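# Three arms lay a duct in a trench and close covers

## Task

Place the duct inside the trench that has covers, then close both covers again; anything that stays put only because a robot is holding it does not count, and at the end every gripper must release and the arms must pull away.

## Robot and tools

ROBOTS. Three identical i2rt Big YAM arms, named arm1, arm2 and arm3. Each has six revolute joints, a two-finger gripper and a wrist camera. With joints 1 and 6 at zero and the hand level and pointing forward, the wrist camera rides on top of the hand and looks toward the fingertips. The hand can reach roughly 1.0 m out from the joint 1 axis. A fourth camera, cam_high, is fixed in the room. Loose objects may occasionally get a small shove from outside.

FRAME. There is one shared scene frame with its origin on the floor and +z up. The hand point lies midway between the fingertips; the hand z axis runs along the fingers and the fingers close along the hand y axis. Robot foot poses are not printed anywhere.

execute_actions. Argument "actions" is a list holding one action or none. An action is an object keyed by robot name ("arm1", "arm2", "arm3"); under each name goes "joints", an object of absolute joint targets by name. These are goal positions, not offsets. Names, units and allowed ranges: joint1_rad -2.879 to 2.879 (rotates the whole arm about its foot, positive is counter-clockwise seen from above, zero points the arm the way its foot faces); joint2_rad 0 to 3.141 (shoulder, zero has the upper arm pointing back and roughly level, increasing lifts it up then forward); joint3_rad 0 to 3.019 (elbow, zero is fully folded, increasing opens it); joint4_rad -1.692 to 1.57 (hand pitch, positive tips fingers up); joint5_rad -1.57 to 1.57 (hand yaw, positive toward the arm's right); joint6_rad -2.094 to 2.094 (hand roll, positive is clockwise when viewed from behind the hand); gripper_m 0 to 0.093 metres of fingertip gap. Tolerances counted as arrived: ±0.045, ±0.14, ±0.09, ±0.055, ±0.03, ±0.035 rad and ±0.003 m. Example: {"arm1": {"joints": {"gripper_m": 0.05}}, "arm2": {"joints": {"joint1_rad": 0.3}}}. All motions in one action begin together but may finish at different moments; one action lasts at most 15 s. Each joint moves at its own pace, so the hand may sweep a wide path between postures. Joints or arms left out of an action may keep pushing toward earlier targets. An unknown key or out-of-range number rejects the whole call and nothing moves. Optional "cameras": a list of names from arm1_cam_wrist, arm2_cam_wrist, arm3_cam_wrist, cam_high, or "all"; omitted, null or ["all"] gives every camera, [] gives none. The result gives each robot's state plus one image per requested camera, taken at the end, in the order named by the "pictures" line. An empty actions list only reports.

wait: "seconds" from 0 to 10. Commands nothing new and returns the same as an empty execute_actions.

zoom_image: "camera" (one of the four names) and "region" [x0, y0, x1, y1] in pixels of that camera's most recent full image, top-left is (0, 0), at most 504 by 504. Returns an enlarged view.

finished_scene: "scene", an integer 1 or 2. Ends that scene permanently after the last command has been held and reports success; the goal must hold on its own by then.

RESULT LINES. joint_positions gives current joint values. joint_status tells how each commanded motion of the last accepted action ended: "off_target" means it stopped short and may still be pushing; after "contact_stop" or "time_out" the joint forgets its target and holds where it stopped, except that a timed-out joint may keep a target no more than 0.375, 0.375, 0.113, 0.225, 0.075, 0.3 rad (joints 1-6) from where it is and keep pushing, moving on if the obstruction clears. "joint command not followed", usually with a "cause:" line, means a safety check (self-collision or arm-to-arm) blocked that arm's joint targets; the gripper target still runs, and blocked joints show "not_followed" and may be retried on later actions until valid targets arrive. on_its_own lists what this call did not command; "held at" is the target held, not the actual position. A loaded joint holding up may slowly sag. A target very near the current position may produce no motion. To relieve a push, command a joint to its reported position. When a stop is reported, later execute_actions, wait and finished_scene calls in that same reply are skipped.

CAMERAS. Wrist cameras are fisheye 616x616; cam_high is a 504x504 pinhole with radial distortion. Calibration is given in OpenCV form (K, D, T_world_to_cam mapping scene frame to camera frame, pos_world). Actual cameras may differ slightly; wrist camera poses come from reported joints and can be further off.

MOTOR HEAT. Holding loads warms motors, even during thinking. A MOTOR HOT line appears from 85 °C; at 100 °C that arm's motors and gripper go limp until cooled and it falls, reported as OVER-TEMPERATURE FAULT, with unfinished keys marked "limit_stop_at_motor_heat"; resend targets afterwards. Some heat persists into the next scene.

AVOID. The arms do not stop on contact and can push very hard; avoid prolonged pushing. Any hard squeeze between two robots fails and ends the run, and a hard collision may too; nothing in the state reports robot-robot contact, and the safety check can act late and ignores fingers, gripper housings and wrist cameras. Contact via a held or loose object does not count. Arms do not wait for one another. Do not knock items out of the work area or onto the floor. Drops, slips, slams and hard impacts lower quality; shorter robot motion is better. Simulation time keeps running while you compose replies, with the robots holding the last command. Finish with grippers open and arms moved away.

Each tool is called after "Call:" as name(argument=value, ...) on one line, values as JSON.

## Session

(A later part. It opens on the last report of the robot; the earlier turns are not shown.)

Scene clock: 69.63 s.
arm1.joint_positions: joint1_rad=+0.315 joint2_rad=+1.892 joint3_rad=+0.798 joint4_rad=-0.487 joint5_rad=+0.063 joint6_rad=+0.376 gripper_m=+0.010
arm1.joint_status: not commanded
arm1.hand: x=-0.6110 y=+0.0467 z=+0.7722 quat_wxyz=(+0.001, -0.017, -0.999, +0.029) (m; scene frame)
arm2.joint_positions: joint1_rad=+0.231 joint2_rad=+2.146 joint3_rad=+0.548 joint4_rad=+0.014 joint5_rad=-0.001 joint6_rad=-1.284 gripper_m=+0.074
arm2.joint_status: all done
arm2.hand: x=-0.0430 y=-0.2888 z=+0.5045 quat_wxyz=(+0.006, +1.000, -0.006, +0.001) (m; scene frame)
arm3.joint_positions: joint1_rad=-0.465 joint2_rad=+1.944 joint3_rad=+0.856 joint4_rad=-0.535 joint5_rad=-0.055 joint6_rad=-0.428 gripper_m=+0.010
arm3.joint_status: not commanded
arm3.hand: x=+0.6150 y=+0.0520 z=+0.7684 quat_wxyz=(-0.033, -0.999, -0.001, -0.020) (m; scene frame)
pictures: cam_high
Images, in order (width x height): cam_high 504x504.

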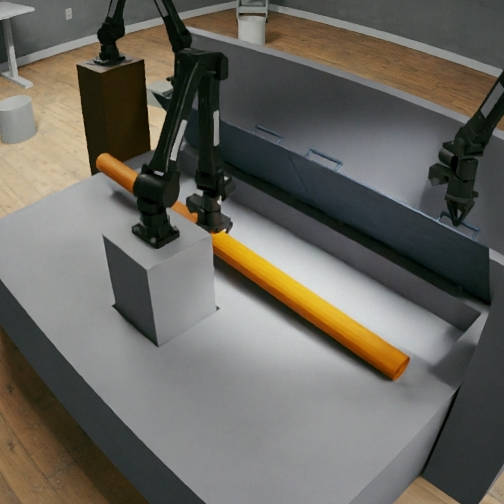

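Now the other way; try about −0.02.

Call:
execute_actions(actions=[{"arm2":{"joints":{"joint2_rad":2.285,"joint3_rad":0.577,"joint4_rad":0.16}}}], cameras=[])

Call:
execute_actions(actions=[{"arm2":{"joints":{"gripper_m":0.093}}}], cameras=[])

Call:
execute_actions(actions=[{"arm2":{"joints":{"joint1_rad":0.145,"joint6_rad":-1.385}}}], cameras=[])

Call:
execute_actions(actions=[{"arm2":{"joints":{"gripper_m":0.0}}}], cameras=[])

Call:
execute_actions(actions=[{"arm2":{"joints":{"joint2_rad":2.10,"joint3_rad":0.545,"joint4_rad":0.01}}}], cameras=["cam_high"])

Scene clock: 70.83 s.
arm1.joint_positions: joint1_rad=+0.315 joint2_rad=+1.892 joint3_rad=+0.798 joint4_rad=-0.487 joint5_rad=+0.063 joint6_rad=+0.376 gripper_m=+0.010
arm1.joint_status: not commanded
arm1.hand: x=-0.6110 y=+0.0467 z=+0.7722 quat_wxyz=(+0.001, -0.017, -0.999, +0.029) (m; scene frame)
arm2.joint_positions: joint1_rad=+0.231 joint2_rad=+2.300 joint3_rad=+0.585 joint4_rad=+0.151 joint5_rad=+0.001 joint6_rad=-1.276 gripper_m=+0.073
arm2.joint_status: all done
arm2.hand: x=-0.0427 y=-0.2887 z=+0.4645 quat_wxyz=(-0.003, +1.000, -0.011, +0.000) (m; scene frame)
arm3.joint_positions: joint1_rad=-0.465 joint2_rad=+1.944 joint3_rad=+0.856 joint4_rad=-0.535 joint5_rad=-0.055 joint6_rad=-0.428 gripper_m=+0.010
arm3.joint_status: not commanded
arm3.hand: x=+0.6150 y=+0.0520 z=+0.7684 quat_wxyz=(-0.033, -0.999, -0.001, -0.020) (m; scene frame)
pictures: none
No camera images: the call's "cameras" was empty. Leave "cameras" out to get every camera's image.

Scene clock: 71.53 s.
arm1.joint_positions: joint1_rad=+0.315 joint2_rad=+1.892 joint3_rad=+0.798 joint4_rad=-0.487 joint5_rad=+0.063 joint6_rad=+0.376 gripper_m=+0.010
arm1.joint_status: not commanded
arm1.hand: x=-0.6110 y=+0.0467 z=+0.7722 quat_wxyz=(+0.001, -0.017, -0.999, +0.029) (m; scene frame)
arm2.joint_positions: joint1_rad=+0.231 joint2_rad=+2.299 joint3_rad=+0.585 joint4_rad=+0.151 joint5_rad=+0.001 joint6_rad=-1.281 gripper_m=+0.093
arm2.joint_status: all done
arm2.hand: x=-0.0428 y=-0.2883 z=+0.4648 quat_wxyz=(-0.004, +1.000, -0.008, -0.001) (m; scene frame)
arm3.joint_positions: joint1_rad=-0.465 joint2_rad=+1.944 joint3_rad=+0.856 joint4_rad=-0.535 joint5_rad=-0.055 joint6_rad=-0.428 gripper_m=+0.010
arm3.joint_status: not commanded
arm3.hand: x=+0.6150 y=+0.0520 z=+0.7684 quat_wxyz=(-0.033, -0.999, -0.001, -0.020) (m; scene frame)
pictures: none
No camera images: the call's "cameras" was empty. Leave "cameras" out to get every camera's image.

Scene clock: 72.50 s.
arm1.joint_positions: joint1_rad=+0.315 joint2_rad=+1.892 joint3_rad=+0.798 joint4_rad=-0.487 joint5_rad=+0.063 joint6_rad=+0.376 gripper_m=+0.010
arm1.joint_status: not commanded
arm1.hand: x=-0.6110 y=+0.0467 z=+0.7722 quat_wxyz=(+0.001, -0.017, -0.999, +0.029) (m; scene frame)
arm2.joint_positions: joint1_rad=+0.149 joint2_rad=+2.299 joint3_rad=+0.585 joint4_rad=+0.151 joint5_rad=+0.001 joint6_rad=-1.376 gripper_m=+0.093
arm2.joint_status: all done
arm2.hand: x=-0.0212 y=-0.2832 z=+0.4648 quat_wxyz=(-0.004, +1.000, -0.001, +0.000) (m; scene frame)
arm3.joint_positions: joint1_rad=-0.465 joint2_rad=+1.944 joint3_rad=+0.856 joint4_rad=-0.535 joint5_rad=-0.055 joint6_rad=-0.428 gripper_m=+0.010
arm3.joint_status: not commanded
arm3.hand: x=+0.6150 y=+0.0520 z=+0.7684 quat_wxyz=(-0.033, -0.999, -0.001, -0.020) (m; scene frame)
pictures: none
No camera images: the call's "cameras" was empty. Leave "cameras" out to get every camera's image.

Scene clock: 73.20 s.
arm1.joint_positions: joint1_rad=+0.315 joint2_rad=+1.892 joint3_rad=+0.798 joint4_rad=-0.487 joint5_rad=+0.063 joint6_rad=+0.376 gripper_m=+0.010
arm1.joint_status: not commanded
arm1.hand: x=-0.6110 y=+0.0467 z=+0.7722 quat_wxyz=(+0.001, -0.017, -0.999, +0.029) (m; scene frame)
arm2.joint_positions: joint1_rad=+0.149 joint2_rad=+2.301 joint3_rad=+0.582 joint4_rad=+0.151 joint5_rad=+0.000 joint6_rad=-1.373 gripper_m=+0.074
arm2.joint_status: gripper_m off_target (ended at +0.074, target +0.000)
arm2.hand: x=-0.0210 y=-0.2852 z=+0.4645 quat_wxyz=(-0.002, +1.000, -0.003, -0.001) (m; scene frame)
arm3.joint_positions: joint1_rad=-0.465 joint2_rad=+1.944 joint3_rad=+0.856 joint4_rad=-0.535 joint5_rad=-0.055 joint6_rad=-0.428 gripper_m=+0.010
arm3.joint_status: not commanded
arm3.hand: x=+0.6150 y=+0.0520 z=+0.7684 quat_wxyz=(-0.033, -0.999, -0.001, -0.020) (m; scene frame)
pictures: none
No camera images: the call's "cameras" was empty. Leave "cameras" out to get every camera's image.

Scene clock: 74.20 s.
arm1.joint_positions: joint1_rad=+0.315 joint2_rad=+1.892 joint3_rad=+0.798 joint4_rad=-0.487 joint5_rad=+0.063 joint6_rad=+0.376 gripper_m=+0.010
arm1.joint_status: not commanded
arm1.hand: x=-0.6110 y=+0.0467 z=+0.7722 quat_wxyz=(+0.001, -0.017, -0.999, +0.029) (m; scene frame)
arm2.joint_positions: joint1_rad=+0.149 joint2_rad=+2.146 joint3_rad=+0.549 joint4_rad=+0.015 joint5_rad=-0.003 joint6_rad=-1.381 gripper_m=+0.074
arm2.joint_status: all done
arm2.hand: x=-0.0220 y=-0.2826 z=+0.5045 quat_wxyz=(+0.005, +1.000, +0.001, +0.000) (m; scene frame)
arm3.joint_positions: joint1_rad=-0.465 joint2_rad=+1.944 joint3_rad=+0.856 joint4_rad=-0.535 joint5_rad=-0.055 joint6_rad=-0.428 gripper_m=+0.010
arm3.joint_status: not commanded
arm3.hand: x=+0.6150 y=+0.0520 z=+0.7684 quat_wxyz=(-0.033, -0.999, -0.001, -0.020) (m; scene frame)
pictures: cam_high
Images, in order (width x height): cam_high 504x504.

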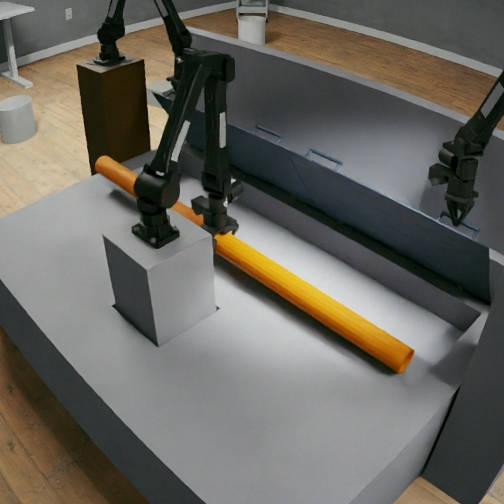

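Call:
execute_actions(actions=[{"arm2":{"joints":{"joint1_rad":0.07,"joint2_rad":2.11,"joint3_rad":0.795,"joint4_rad":-0.21,"joint6_rad":-1.46}}}], cameras=[])

Call:
execute_actions(actions=[{"arm2":{"joints":{"joint1_rad":0.03,"joint2_rad":2.18,"joint3_rad":1.07,"joint4_rad":-0.40,"joint6_rad":-1.50}}}], cameras=["cam_high","arm2_cam_wrist"])

Scene clock: 75.77 s.
arm1.joint_positions: joint1_rad=+0.315 joint2_rad=+1.892 joint3_rad=+0.798 joint4_rad=-0.487 joint5_rad=+0.063 joint6_rad=+0.376 gripper_m=+0.010
arm1.joint_status: not commanded
arm1.hand: x=-0.6110 y=+0.0467 z=+0.7722 quat_wxyz=(+0.001, -0.017, -0.999, +0.029) (m; scene frame)
arm2.joint_positions: joint1_rad=+0.075 joint2_rad=+2.170 joint3_rad=+0.788 joint4_rad=-0.205 joint5_rad=-0.004 joint6_rad=-1.456 gripper_m=+0.074
arm2.joint_status: all done
arm2.hand: x=-0.0123 y=-0.1938 z=+0.5045 quat_wxyz=(+0.009, +1.000, +0.001, -0.001) (m; scene frame)
arm3.joint_positions: joint1_rad=-0.465 joint2_rad=+1.944 joint3_rad=+0.856 joint4_rad=-0.535 joint5_rad=-0.055 joint6_rad=-0.428 gripper_m=+0.010
arm3.joint_status: not commanded
arm3.hand: x=+0.6150 y=+0.0520 z=+0.7684 quat_wxyz=(-0.033, -0.999, -0.001, -0.020) (m; scene frame)
pictures: none
No camera images: the call's "cameras" was empty. Leave "cameras" out to get every camera's image.

Scene clock: 76.97 s.
arm1.joint_positions: joint1_rad=+0.315 joint2_rad=+1.892 joint3_rad=+0.798 joint4_rad=-0.487 joint5_rad=+0.063 joint6_rad=+0.376 gripper_m=+0.010
arm1.joint_status: not commanded
arm1.hand: x=-0.6110 y=+0.0467 z=+0.7722 quat_wxyz=(+0.001, -0.017, -0.999, +0.029) (m; scene frame)
arm2.joint_positions: joint1_rad=+0.040 joint2_rad=+2.261 joint3_rad=+1.054 joint4_rad=-0.393 joint5_rad=-0.005 joint6_rad=-1.498 gripper_m=+0.074
arm2.joint_status: all done
arm2.hand: x=-0.0068 y=-0.1076 z=+0.4973 quat_wxyz=(+0.015, +1.000, +0.005, -0.001) (m; scene frame)
arm3.joint_positions: joint1_rad=-0.465 joint2_rad=+1.944 joint3_rad=+0.856 joint4_rad=-0.535 joint5_rad=-0.055 joint6_rad=-0.428 gripper_m=+0.010
arm3.joint_status: not commanded
arm3.hand: x=+0.6150 y=+0.0520 z=+0.7684 quat_wxyz=(-0.033, -0.999, -0.001, -0.020) (m; scene frame)
pictures: arm2_cam_wrist, cam_high
camera_calibration (this result's frames):
arm2_cam_wrist: T_world_to_cam=[[0.00233098, 0.999836, -0.0179766, 0.118506], [0.813876, 0.00854822, 0.580975, -0.273755], [0.581033, -0.0159849, -0.813723, 0.527955], [0, 0, 0, 1]] pos_world=[-0.0842329, -0.107707, 0.590784]
Images, in order (width x height): arm2_cam_wrist 616x616, cam_high 504x504.

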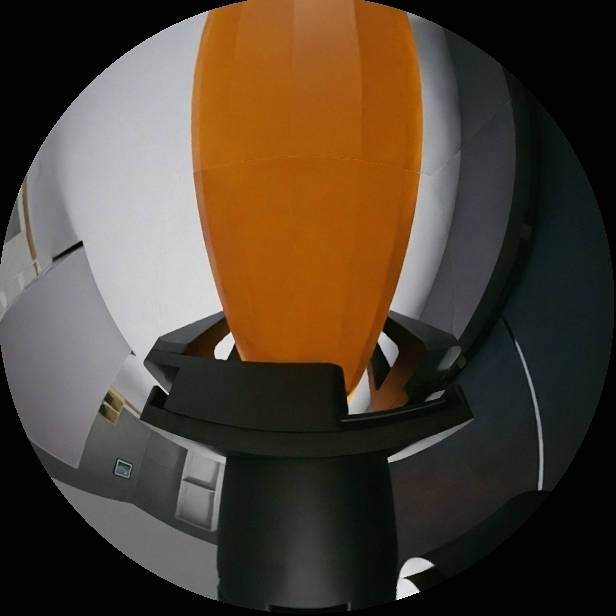

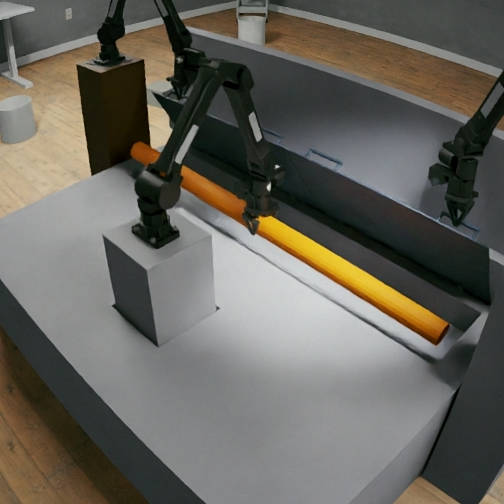

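Call:
execute_actions(actions=[{"arm2":{"joints":{"joint1_rad":0.015,"joint2_rad":2.22,"joint3_rad":1.16,"joint4_rad":-0.425,"joint6_rad":-1.51}}}], cameras=[])

Call:
execute_actions(actions=[{"arm2":{"joints":{"joint2_rad":2.37,"joint3_rad":1.235,"joint4_rad":-0.345}}}], cameras=["cam_high"])

Call:
zoom_image(camera="cam_high", region=[100, 100, 504, 400])

Scene clock: 78.67 s.
arm1.joint_positions: joint1_rad=+0.315 joint2_rad=+1.892 joint3_rad=+0.798 joint4_rad=-0.487 joint5_rad=+0.063 joint6_rad=+0.376 gripper_m=+0.010
arm1.joint_status: not commanded
arm1.hand: x=-0.6110 y=+0.0467 z=+0.7722 quat_wxyz=(+0.001, -0.017, -0.999, +0.029) (m; scene frame)
arm2.joint_positions: joint1_rad=+0.028 joint2_rad=+2.304 joint3_rad=+1.104 joint4_rad=-0.418 joint5_rad=-0.005 joint6_rad=-1.505 gripper_m=+0.074
arm2.joint_status: all done
arm2.hand: x=-0.0022 y=-0.0987 z=+0.4856 quat_wxyz=(+0.024, +1.000, +0.002, -0.001) (m; scene frame)
arm3.joint_positions: joint1_rad=-0.465 joint2_rad=+1.944 joint3_rad=+0.856 joint4_rad=-0.535 joint5_rad=-0.055 joint6_rad=-0.428 gripper_m=+0.010
arm3.joint_status: not commanded
arm3.hand: x=+0.6150 y=+0.0520 z=+0.7684 quat_wxyz=(-0.033, -0.999, -0.001, -0.020) (m; scene frame)
pictures: none
No camera images: the call's "cameras" was empty. Leave "cameras" out to get every camera's image.

Scene clock: 79.90 s.
arm1.joint_positions: joint1_rad=+0.315 joint2_rad=+1.892 joint3_rad=+0.798 joint4_rad=-0.487 joint5_rad=+0.063 joint6_rad=+0.376 gripper_m=+0.010
arm1.joint_status: not commanded
arm1.hand: x=-0.6110 y=+0.0467 z=+0.7722 quat_wxyz=(+0.001, -0.017, -0.999, +0.029) (m; scene frame)
arm2.joint_positions: joint1_rad=+0.028 joint2_rad=+2.469 joint3_rad=+1.208 joint4_rad=-0.344 joint5_rad=-0.005 joint6_rad=-1.507 gripper_m=+0.074
arm2.joint_status: all done
arm2.hand: x=-0.0033 y=-0.0828 z=+0.4247 quat_wxyz=(+0.017, +1.000, +0.003, -0.001) (m; scene frame)
arm3.joint_positions: joint1_rad=-0.465 joint2_rad=+1.944 joint3_rad=+0.856 joint4_rad=-0.535 joint5_rad=-0.055 joint6_rad=-0.428 gripper_m=+0.010
arm3.joint_status: not commanded
arm3.hand: x=+0.6150 y=+0.0520 z=+0.7684 quat_wxyz=(-0.033, -0.999, -0.001, -0.020) (m; scene frame)
pictures: cam_high
Images, in order (width x height): cam_high 504x504.

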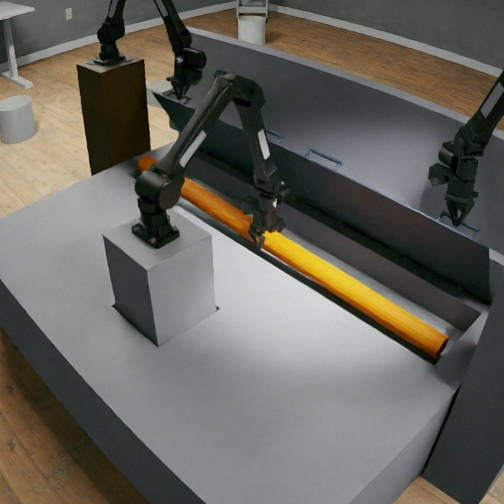

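Region (100, 100, 504, 400) of cam_high's 504x504 image, scaled by 1.248, with more detail than that image has; it fills the top 374 rows of this view, and the rest is white.

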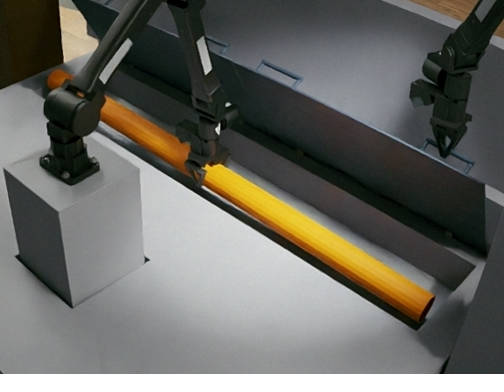

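Right end is in. Lower further.

Call:
execute_actions(actions=[{"arm2":{"joints":{"joint2_rad":2.49,"joint3_rad":1.33,"joint4_rad":-0.285}}}], cameras=["cam_high"])

Call:
zoom_image(camera="cam_high", region=[100, 100, 504, 400])

Scene clock: 85.67 s.
arm1.joint_positions: joint1_rad=+0.315 joint2_rad=+1.892 joint3_rad=+0.798 joint4_rad=-0.487 joint5_rad=+0.063 joint6_rad=+0.376 gripper_m=+0.010
arm1.joint_status: not commanded
arm1.hand: x=-0.6110 y=+0.0467 z=+0.7722 quat_wxyz=(+0.001, -0.017, -0.999, +0.029) (m; scene frame)
arm2.joint_positions: joint1_rad=+0.028 joint2_rad=+2.582 joint3_rad=+1.297 joint4_rad=-0.288 joint5_rad=+0.003 joint6_rad=-1.508 gripper_m=+0.074
arm2.joint_status: all done
arm2.hand: x=-0.0030 y=-0.0653 z=+0.3824 quat_wxyz=(+0.001, +1.000, +0.004, +0.002) (m; scene frame)
arm3.joint_positions: joint1_rad=-0.465 joint2_rad=+1.944 joint3_rad=+0.856 joint4_rad=-0.535 joint5_rad=-0.055 joint6_rad=-0.428 gripper_m=+0.010
arm3.joint_status: not commanded
arm3.hand: x=+0.6150 y=+0.0520 z=+0.7684 quat_wxyz=(-0.033, -0.999, -0.001, -0.020) (m; scene frame)
pictures: cam_high
Images, in order (width x height): cam_high 504x504.

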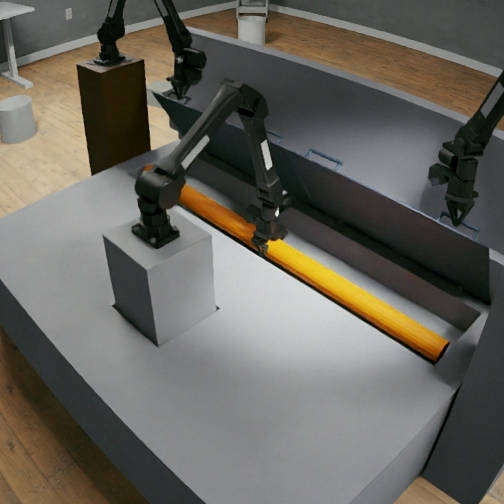

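Region (100, 100, 504, 400) of cam_high's 504x504 image, scaled by 1.248, with more detail than that image has; it fills the top 374 rows of this view, and the rest is white.

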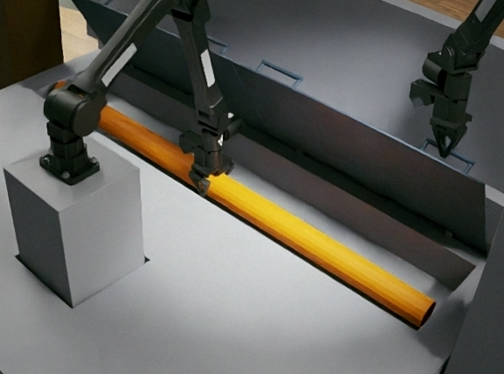

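Call:
execute_actions(actions=[{"arm2":{"joints":{"joint2_rad":2.58,"joint3_rad":1.385,"joint4_rad":-0.255}}}], cameras=["cam_high","arm2_cam_wrist"])

Scene clock: 86.67 s.
arm1.joint_positions: joint1_rad=+0.315 joint2_rad=+1.892 joint3_rad=+0.798 joint4_rad=-0.487 joint5_rad=+0.063 joint6_rad=+0.376 gripper_m=+0.010
arm1.joint_status: not commanded
arm1.hand: x=-0.6110 y=+0.0467 z=+0.7722 quat_wxyz=(+0.001, -0.017, -0.999, +0.029) (m; scene frame)
arm2.joint_positions: joint1_rad=+0.027 joint2_rad=+2.653 joint3_rad=+1.351 joint4_rad=-0.259 joint5_rad=+0.004 joint6_rad=-1.500 gripper_m=+0.073
arm2.joint_status: all done
arm2.hand: x=-0.0031 y=-0.0595 z=+0.3547 quat_wxyz=(-0.005, +1.000, -0.001, +0.002) (m; scene frame)
arm3.joint_positions: joint1_rad=-0.465 joint2_rad=+1.944 joint3_rad=+0.856 joint4_rad=-0.535 joint5_rad=-0.055 joint6_rad=-0.428 gripper_m=+0.010
arm3.joint_status: not commanded
arm3.hand: x=+0.6150 y=+0.0520 z=+0.7684 quat_wxyz=(-0.033, -0.999, -0.001, -0.020) (m; scene frame)
pictures: arm2_cam_wrist, cam_high
camera_calibration (this result's frames):
arm2_cam_wrist: T_world_to_cam=[[0.0129192, 0.999694, 0.0211152, 0.0539894], [0.810638, -0.0228344, 0.585103, -0.197656], [0.585405, 0.00955772, -0.810684, 0.410991], [0, 0, 0, 1]] pos_world=[-0.0810663, -0.0624143, 0.447693]
Images, in order (width x height): arm2_cam_wrist 616x616, cam_high 504x504.

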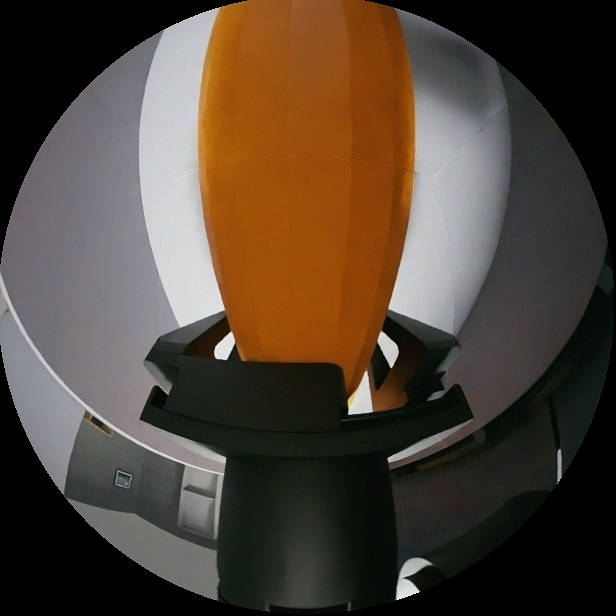

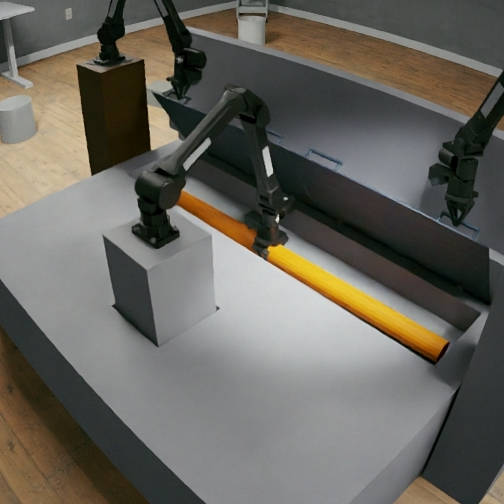

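Call:
execute_actions(actions=[{"arm2":{"joints":{"joint2_rad":2.63,"joint3_rad":1.40}}}], cameras=[])

Call:
execute_actions(actions=[{"arm2":{"joints":{"gripper_m":0.093}}}], cameras=[])

Call:
execute_actions(actions=[{"arm2":{"joints":{"joint2_rad":2.52,"joint3_rad":1.29,"joint4_rad":-0.31}}}], cameras=[])

Call:
execute_actions(actions=[{"arm2":{"joints":{"joint2_rad":2.36,"joint3_rad":1.18,"joint4_rad":-0.38}}}], cameras=[])

Call:
execute_actions(actions=[{"arm2":{"joints":{"joint2_rad":2.1,"joint3_rad":0.85,"joint4_rad":-0.32}}}], cameras=[])

Call:
execute_actions(actions=[{"arm2":{"joints":{"joint2_rad":1.5,"joint3_rad":0.45,"joint4_rad":-0.3,"joint6_rad":0}}}], cameras=["cam_high","arm2_cam_wrist"])

Scene clock: 87.90 s.
arm1.joint_positions: joint1_rad=+0.315 joint2_rad=+1.892 joint3_rad=+0.798 joint4_rad=-0.487 joint5_rad=+0.063 joint6_rad=+0.376 gripper_m=+0.010
arm1.joint_status: not commanded
arm1.hand: x=-0.6110 y=+0.0467 z=+0.7722 quat_wxyz=(+0.001, -0.017, -0.999, +0.029) (m; scene frame)
arm2.joint_positions: joint1_rad=+0.027 joint2_rad=+2.654 joint3_rad=+1.351 joint4_rad=-0.259 joint5_rad=+0.004 joint6_rad=-1.500 gripper_m=+0.073
arm2.joint_status: all done
arm2.hand: x=-0.0031 y=-0.0599 z=+0.3544 quat_wxyz=(-0.004, +1.000, -0.001, +0.002) (m; scene frame)
arm3.joint_positions: joint1_rad=-0.465 joint2_rad=+1.944 joint3_rad=+0.856 joint4_rad=-0.535 joint5_rad=-0.055 joint6_rad=-0.428 gripper_m=+0.010
arm3.joint_status: not commanded
arm3.hand: x=+0.6150 y=+0.0520 z=+0.7684 quat_wxyz=(-0.033, -0.999, -0.001, -0.020) (m; scene frame)
pictures: none
No camera images: the call's "cameras" was empty. Leave "cameras" out to get every camera's image.

Scene clock: 88.63 s.
arm1.joint_positions: joint1_rad=+0.315 joint2_rad=+1.892 joint3_rad=+0.798 joint4_rad=-0.487 joint5_rad=+0.063 joint6_rad=+0.376 gripper_m=+0.010
arm1.joint_status: not commanded
arm1.hand: x=-0.6110 y=+0.0467 z=+0.7722 quat_wxyz=(+0.001, -0.017, -0.999, +0.029) (m; scene frame)
arm2.joint_positions: joint1_rad=+0.027 joint2_rad=+2.653 joint3_rad=+1.365 joint4_rad=-0.260 joint5_rad=+0.004 joint6_rad=-1.501 gripper_m=+0.093
arm2.joint_status: all done
arm2.hand: x=-0.0037 y=-0.0512 z=+0.3562 quat_wxyz=(-0.011, +1.000, +0.000, +0.001) (m; scene frame)
arm3.joint_positions: joint1_rad=-0.465 joint2_rad=+1.944 joint3_rad=+0.856 joint4_rad=-0.535 joint5_rad=-0.055 joint6_rad=-0.428 gripper_m=+0.010
arm3.joint_status: not commanded
arm3.hand: x=+0.6150 y=+0.0520 z=+0.7684 quat_wxyz=(-0.033, -0.999, -0.001, -0.020) (m; scene frame)
pictures: none
No camera images: the call's "cameras" was empty. Leave "cameras" out to get every camera's image.

Scene clock: 89.73 s.
arm1.joint_positions: joint1_rad=+0.315 joint2_rad=+1.892 joint3_rad=+0.798 joint4_rad=-0.487 joint5_rad=+0.063 joint6_rad=+0.376 gripper_m=+0.010
arm1.joint_status: not commanded
arm1.hand: x=-0.6110 y=+0.0467 z=+0.7722 quat_wxyz=(+0.001, -0.017, -0.999, +0.029) (m; scene frame)
arm2.joint_positions: joint1_rad=+0.027 joint2_rad=+2.522 joint3_rad=+1.292 joint4_rad=-0.310 joint5_rad=+0.003 joint6_rad=-1.502 gripper_m=+0.093
arm2.joint_status: all done
arm2.hand: x=-0.0041 y=-0.0464 z=+0.4100 quat_wxyz=(-0.016, +1.000, +0.001, +0.001) (m; scene frame)
arm3.joint_positions: joint1_rad=-0.465 joint2_rad=+1.944 joint3_rad=+0.856 joint4_rad=-0.535 joint5_rad=-0.055 joint6_rad=-0.428 gripper_m=+0.010
arm3.joint_status: not commanded
arm3.hand: x=+0.6150 y=+0.0520 z=+0.7684 quat_wxyz=(-0.033, -0.999, -0.001, -0.020) (m; scene frame)
pictures: none
No camera images: the call's "cameras" was empty. Leave "cameras" out to get every camera's image.

Scene clock: 90.77 s.
arm1.joint_positions: joint1_rad=+0.315 joint2_rad=+1.892 joint3_rad=+0.798 joint4_rad=-0.487 joint5_rad=+0.063 joint6_rad=+0.376 gripper_m=+0.010
arm1.joint_status: not commanded
arm1.hand: x=-0.6110 y=+0.0467 z=+0.7722 quat_wxyz=(+0.001, -0.017, -0.999, +0.029) (m; scene frame)
arm2.joint_positions: joint1_rad=+0.027 joint2_rad=+2.357 joint3_rad=+1.176 joint4_rad=-0.377 joint5_rad=+0.003 joint6_rad=-1.503 gripper_m=+0.093
arm2.joint_status: all done
arm2.hand: x=-0.0028 y=-0.0649 z=+0.4717 quat_wxyz=(-0.007, +1.000, +0.001, +0.001) (m; scene frame)
arm3.joint_positions: joint1_rad=-0.465 joint2_rad=+1.944 joint3_rad=+0.856 joint4_rad=-0.535 joint5_rad=-0.055 joint6_rad=-0.428 gripper_m=+0.010
arm3.joint_status: not commanded
arm3.hand: x=+0.6150 y=+0.0520 z=+0.7684 quat_wxyz=(-0.033, -0.999, -0.001, -0.020) (m; scene frame)
pictures: none
No camera images: the call's "cameras" was empty. Leave "cameras" out to get every camera's image.

Scene clock: 91.87 s.
arm1.joint_positions: joint1_rad=+0.315 joint2_rad=+1.892 joint3_rad=+0.798 joint4_rad=-0.487 joint5_rad=+0.063 joint6_rad=+0.376 gripper_m=+0.010
arm1.joint_status: not commanded
arm1.hand: x=-0.6110 y=+0.0467 z=+0.7722 quat_wxyz=(+0.001, -0.017, -0.999, +0.029) (m; scene frame)
arm2.joint_positions: joint1_rad=+0.027 joint2_rad=+2.096 joint3_rad=+0.855 joint4_rad=-0.330 joint5_rad=+0.003 joint6_rad=-1.503 gripper_m=+0.093
arm2.joint_status: all done
arm2.hand: x=+0.0036 y=-0.1568 z=+0.5377 quat_wxyz=(+0.000, +1.000, +0.001, +0.002) (m; scene frame)
arm3.joint_positions: joint1_rad=-0.465 joint2_rad=+1.944 joint3_rad=+0.856 joint4_rad=-0.535 joint5_rad=-0.055 joint6_rad=-0.428 gripper_m=+0.010
arm3.joint_status: not commanded
arm3.hand: x=+0.6150 y=+0.0520 z=+0.7684 quat_wxyz=(-0.033, -0.999, -0.001, -0.020) (m; scene frame)
pictures: none
No camera images: the call's "cameras" was empty. Leave "cameras" out to get every camera's image.

Scene clock: 94.00 s.
arm1.joint_positions: joint1_rad=+0.315 joint2_rad=+1.892 joint3_rad=+0.798 joint4_rad=-0.487 joint5_rad=+0.063 joint6_rad=+0.376 gripper_m=+0.010
arm1.joint_status: not commanded
arm1.hand: x=-0.6110 y=+0.0467 z=+0.7722 quat_wxyz=(+0.001, -0.017, -0.999, +0.029) (m; scene frame)
arm2.joint_positions: joint1_rad=+0.027 joint2_rad=+1.501 joint3_rad=+0.458 joint4_rad=-0.306 joint5_rad=+0.003 joint6_rad=-0.009 gripper_m=+0.093
arm2.joint_status: all done
arm2.hand: x=+0.0095 y=-0.2411 z=+0.6639 quat_wxyz=(-0.077, +0.730, -0.675, -0.079) (m; scene frame)
arm3.joint_positions: joint1_rad=-0.465 joint2_rad=+1.944 joint3_rad=+0.856 joint4_rad=-0.535 joint5_rad=-0.055 joint6_rad=-0.428 gripper_m=+0.010
arm3.joint_status: not commanded
arm3.hand: x=+0.6150 y=+0.0520 z=+0.7684 quat_wxyz=(-0.033, -0.999, -0.001, -0.020) (m; scene frame)
pictures: arm2_cam_wrist, cam_high
camera_calibration (this result's frames):
arm2_cam_wrist: T_world_to_cam=[[0.997867, 0.063793, 0.0138472, -0.00133965], [0.0533776, -0.919488, 0.389477, -0.47209], [0.0375783, -0.387907, -0.920932, 0.638572], [0, 0, 0, 1]] pos_world=[0.00253941, -0.186289, 0.771968]
Images, in order (width x height): arm2_cam_wrist 616x616, cam_high 504x504.

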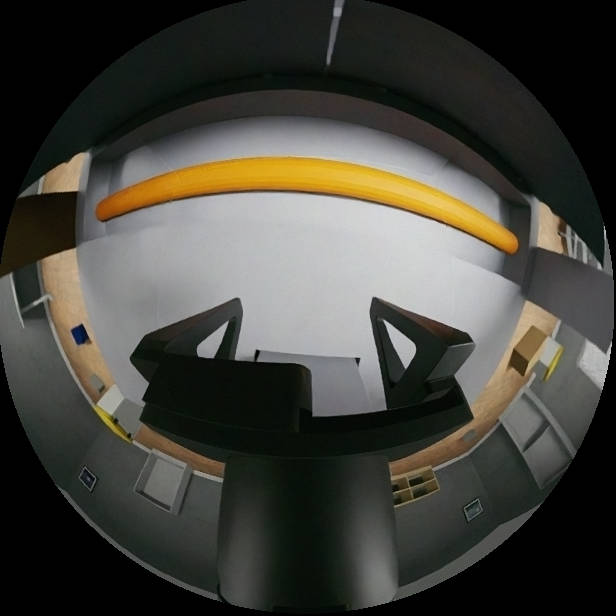

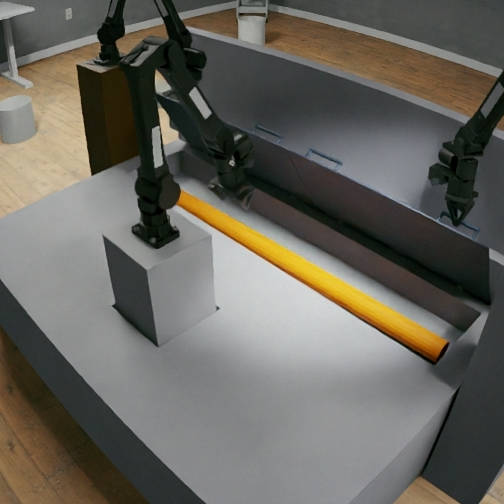

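In. Close the covers in reverse.

Call:
execute_actions(actions=[{"arm1":{"joints":{"joint1_rad":0.14,"joint2_rad":1.93,"joint3_rad":0.74,"joint4_rad":-0.35,"joint6_rad":0.17}},"arm3":{"joints":{"joint1_rad":-0.31,"joint2_rad":1.95,"joint3_rad":0.785,"joint4_rad":-0.38,"joint6_rad":-0.27}},"arm2":{"joints":{"joint2_rad":0.8,"joint3_rad":0.45}}}], cameras=[])

Call:
execute_actions(actions=[{"arm1":{"joints":{"joint1_rad":-0.03,"joint2_rad":2.04,"joint3_rad":0.745,"joint4_rad":-0.22,"joint6_rad":0.01}},"arm3":{"joints":{"joint1_rad":-0.155,"joint2_rad":2.05,"joint3_rad":0.765,"joint4_rad":-0.24,"joint6_rad":-0.11}}}], cameras=[])

Call:
execute_actions(actions=[{"arm1":{"joints":{"joint1_rad":-0.225,"joint2_rad":2.375,"joint3_rad":0.89,"joint4_rad":-0.025,"joint6_rad":-0.18}},"arm3":{"joints":{"joint1_rad":0.04,"joint2_rad":2.385,"joint3_rad":0.89,"joint4_rad":-0.025,"joint6_rad":0.09}}}], cameras=[])

Call:
execute_actions(actions=[{"arm1":{"joints":{"joint1_rad":-0.285,"joint2_rad":2.58,"joint3_rad":1.03,"joint4_rad":0.04,"joint6_rad":-0.24}},"arm3":{"joints":{"joint1_rad":0.105,"joint2_rad":2.595,"joint3_rad":1.03,"joint4_rad":0.04,"joint6_rad":0.15}}}], cameras=[])

Call:
execute_actions(actions=[{"arm1":{"joints":{"joint1_rad":-0.30,"joint2_rad":2.69,"joint3_rad":1.083,"joint4_rad":0.065,"joint6_rad":-0.257}},"arm3":{"joints":{"joint1_rad":0.122,"joint2_rad":2.705,"joint3_rad":1.083,"joint4_rad":0.065,"joint6_rad":0.167}}}], cameras=["cam_high"])

Scene clock: 96.20 s.
arm1.joint_positions: joint1_rad=+0.112 joint2_rad=+1.977 joint3_rad=+0.749 joint4_rad=-0.334 joint5_rad=+0.019 joint6_rad=+0.169 gripper_m=+0.010
arm1.joint_status: all done
arm1.hand: x=-0.6113 y=-0.0228 z=+0.7341 quat_wxyz=(+0.002, -0.015, -1.000, +0.007) (m; scene frame)
arm2.joint_positions: joint1_rad=+0.027 joint2_rad=+0.796 joint3_rad=+0.458 joint4_rad=-0.306 joint5_rad=+0.003 joint6_rad=-0.008 gripper_m=+0.093
arm2.joint_status: all done
arm2.hand: x=+0.0058 y=-0.1883 z=+0.8949 quat_wxyz=(-0.307, +0.656, -0.608, -0.324) (m; scene frame)
arm3.joint_positions: joint1_rad=-0.278 joint2_rad=+2.016 joint3_rad=+0.786 joint4_rad=-0.368 joint5_rad=-0.020 joint6_rad=-0.239 gripper_m=+0.010
arm3.joint_status: all done
arm3.hand: x=+0.6151 y=-0.0156 z=+0.7305 quat_wxyz=(-0.010, -1.000, -0.001, -0.019) (m; scene frame)
pictures: none
No camera images: the call's "cameras" was empty. Leave "cameras" out to get every camera's image.

Scene clock: 97.10 s.
arm1.joint_positions: joint1_rad=-0.038 joint2_rad=+2.101 joint3_rad=+0.753 joint4_rad=-0.203 joint5_rad=-0.007 joint6_rad=+0.017 gripper_m=+0.010
arm1.joint_status: all done
arm1.hand: x=-0.6117 y=-0.0727 z=+0.6926 quat_wxyz=(-0.002, -0.014, -1.000, -0.006) (m; scene frame)
arm2.joint_positions: joint1_rad=+0.027 joint2_rad=+0.796 joint3_rad=+0.458 joint4_rad=-0.306 joint5_rad=+0.003 joint6_rad=-0.008 gripper_m=+0.093
arm2.joint_status: not commanded
arm2.hand: x=+0.0058 y=-0.1883 z=+0.8949 quat_wxyz=(-0.307, +0.656, -0.608, -0.324) (m; scene frame)
arm3.joint_positions: joint1_rad=-0.143 joint2_rad=+2.118 joint3_rad=+0.769 joint4_rad=-0.222 joint5_rad=+0.006 joint6_rad=-0.097 gripper_m=+0.010
arm3.joint_status: all done
arm3.hand: x=+0.6146 y=-0.0604 z=+0.6929 quat_wxyz=(+0.006, -1.000, +0.003, -0.008) (m; scene frame)
pictures: none
No camera images: the call's "cameras" was empty. Leave "cameras" out to get every camera's image.

Scene clock: 98.17 s.
arm1.joint_positions: joint1_rad=-0.238 joint2_rad=+2.445 joint3_rad=+0.906 joint4_rad=-0.018 joint5_rad=-0.001 joint6_rad=-0.181 gripper_m=+0.010
arm1.joint_status: all done
arm1.hand: x=-0.6117 y=-0.1472 z=+0.5816 quat_wxyz=(+0.001, -0.015, -1.000, -0.001) (m; scene frame)
arm2.joint_positions: joint1_rad=+0.027 joint2_rad=+0.796 joint3_rad=+0.458 joint4_rad=-0.306 joint5_rad=+0.003 joint6_rad=-0.008 gripper_m=+0.093
arm2.joint_status: not commanded
arm2.hand: x=+0.0058 y=-0.1883 z=+0.8949 quat_wxyz=(-0.307, +0.656, -0.608, -0.324) (m; scene frame)
arm3.joint_positions: joint1_rad=+0.063 joint2_rad=+2.459 joint3_rad=+0.904 joint4_rad=-0.017 joint5_rad=+0.005 joint6_rad=+0.107 gripper_m=+0.010
arm3.joint_status: all done
arm3.hand: x=+0.6122 y=-0.1344 z=+0.5815 quat_wxyz=(+0.005, -1.000, +0.002, -0.008) (m; scene frame)
pictures: none
No camera images: the call's "cameras" was empty. Leave "cameras" out to get every camera's image.

Scene clock: 99.23 s.
arm1.joint_positions: joint1_rad=-0.296 joint2_rad=+2.653 joint3_rad=+1.050 joint4_rad=+0.043 joint5_rad=+0.000 joint6_rad=-0.239 gripper_m=+0.010
arm1.joint_status: all done
arm1.hand: x=-0.6111 y=-0.1694 z=+0.5084 quat_wxyz=(+0.002, -0.015, -1.000, -0.001) (m; scene frame)
arm2.joint_positions: joint1_rad=+0.027 joint2_rad=+0.796 joint3_rad=+0.458 joint4_rad=-0.306 joint5_rad=+0.003 joint6_rad=-0.008 gripper_m=+0.093
arm2.joint_status: not commanded
arm2.hand: x=+0.0058 y=-0.1883 z=+0.8949 quat_wxyz=(-0.307, +0.656, -0.608, -0.324) (m; scene frame)
arm3.joint_positions: joint1_rad=+0.120 joint2_rad=+2.670 joint3_rad=+1.049 joint4_rad=+0.046 joint5_rad=+0.004 joint6_rad=+0.167 gripper_m=+0.010
arm3.joint_status: all done
arm3.hand: x=+0.6108 y=-0.1558 z=+0.5070 quat_wxyz=(+0.005, -1.000, +0.003, -0.010) (m; scene frame)
pictures: none
No camera images: the call's "cameras" was empty. Leave "cameras" out to get every camera's image.

Scene clock: 99.90 s.
arm1.joint_positions: joint1_rad=-0.304 joint2_rad=+2.703 joint3_rad=+1.086 joint4_rad=+0.056 joint5_rad=-0.002 joint6_rad=-0.249 gripper_m=+0.010
arm1.joint_status: all done
arm1.hand: x=-0.6121 y=-0.1722 z=+0.4900 quat_wxyz=(+0.002, -0.014, -1.000, -0.001) (m; scene frame)
arm2.joint_positions: joint1_rad=+0.027 joint2_rad=+0.796 joint3_rad=+0.458 joint4_rad=-0.306 joint5_rad=+0.003 joint6_rad=-0.008 gripper_m=+0.093
arm2.joint_status: not commanded
arm2.hand: x=+0.0058 y=-0.1883 z=+0.8949 quat_wxyz=(-0.307, +0.656, -0.608, -0.324) (m; scene frame)
arm3.joint_positions: joint1_rad=+0.127 joint2_rad=+2.713 joint3_rad=+1.082 joint4_rad=+0.055 joint5_rad=+0.005 joint6_rad=+0.176 gripper_m=+0.010
arm3.joint_status: all done
arm3.hand: x=+0.6113 y=-0.1582 z=+0.4911 quat_wxyz=(+0.006, -1.000, +0.004, -0.010) (m; scene frame)
pictures: cam_high
Images, in order (width x height): cam_high 504x504.

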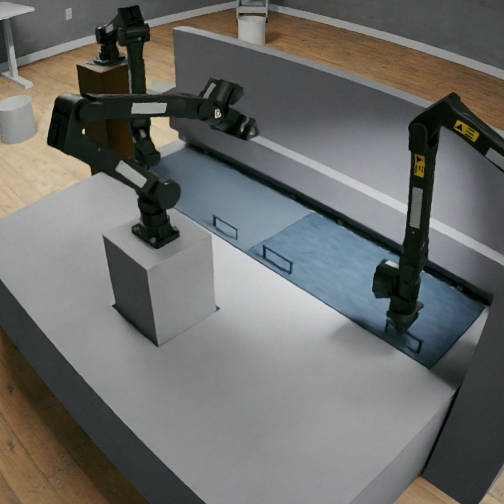

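Call:
execute_actions(actions=[{"arm1":{"joints":{"gripper_m":0.06}},"arm3":{"joints":{"gripper_m":0.06}}}], cameras=[])

Call:
execute_actions(actions=[{"arm1":{"joints":{"joint2_rad":2.1,"joint3_rad":0.76,"joint4_rad":-0.22}},"arm3":{"joints":{"joint2_rad":2.1,"joint3_rad":0.76,"joint4_rad":-0.22}}}], cameras=["cam_high"])

Call:
finished_scene(scene=1)

Scene clock: 100.90 s.
arm1.joint_positions: joint1_rad=-0.304 joint2_rad=+2.703 joint3_rad=+1.086 joint4_rad=+0.056 joint5_rad=-0.002 joint6_rad=-0.249 gripper_m=+0.060
arm1.joint_status: all done
arm1.hand: x=-0.6123 y=-0.1721 z=+0.4900 quat_wxyz=(+0.003, -0.014, -1.000, -0.001) (m; scene frame)
arm2.joint_positions: joint1_rad=+0.027 joint2_rad=+0.796 joint3_rad=+0.458 joint4_rad=-0.306 joint5_rad=+0.003 joint6_rad=-0.008 gripper_m=+0.093
arm2.joint_status: not commanded
arm2.hand: x=+0.0058 y=-0.1883 z=+0.8949 quat_wxyz=(-0.307, +0.656, -0.608, -0.324) (m; scene frame)
arm3.joint_positions: joint1_rad=+0.127 joint2_rad=+2.713 joint3_rad=+1.082 joint4_rad=+0.055 joint5_rad=+0.005 joint6_rad=+0.176 gripper_m=+0.060
arm3.joint_status: all done
arm3.hand: x=+0.6113 y=-0.1582 z=+0.4911 quat_wxyz=(+0.006, -1.000, +0.004, -0.010) (m; scene frame)
pictures: none
No camera images: the call's "cameras" was empty. Leave "cameras" out to get every camera's image.

Scene clock: 102.20 s.
arm1.joint_positions: joint1_rad=-0.304 joint2_rad=+2.105 joint3_rad=+0.762 joint4_rad=-0.210 joint5_rad=-0.002 joint6_rad=-0.249 gripper_m=+0.060
arm1.joint_status: all done
arm1.hand: x=-0.6231 y=-0.1690 z=+0.6919 quat_wxyz=(-0.001, -0.014, -1.000, +0.000) (m; scene frame)
arm2.joint_positions: joint1_rad=+0.027 joint2_rad=+0.796 joint3_rad=+0.458 joint4_rad=-0.306 joint5_rad=+0.003 joint6_rad=-0.008 gripper_m=+0.093
arm2.joint_status: not commanded
arm2.hand: x=+0.0058 y=-0.1883 z=+0.8949 quat_wxyz=(-0.307, +0.656, -0.608, -0.324) (m; scene frame)
arm3.joint_positions: joint1_rad=+0.127 joint2_rad=+2.098 joint3_rad=+0.762 joint4_rad=-0.208 joint5_rad=+0.005 joint6_rad=+0.176 gripper_m=+0.060
arm3.joint_status: all done
arm3.hand: x=+0.6117 y=-0.1587 z=+0.6988 quat_wxyz=(+0.003, -1.000, +0.004, +0.006) (m; scene frame)
pictures: cam_high
Images, in order (width x height): cam_high 504x504.

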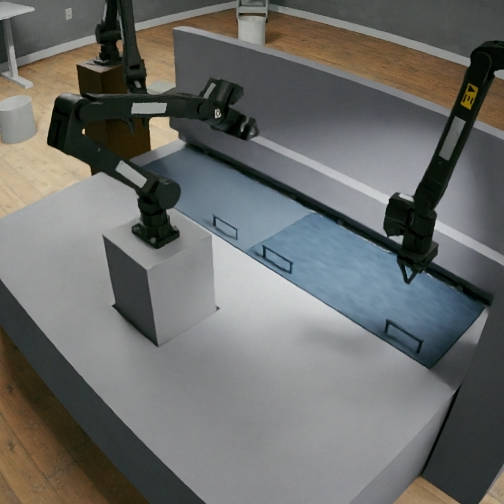

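The scene is finished: the task was done.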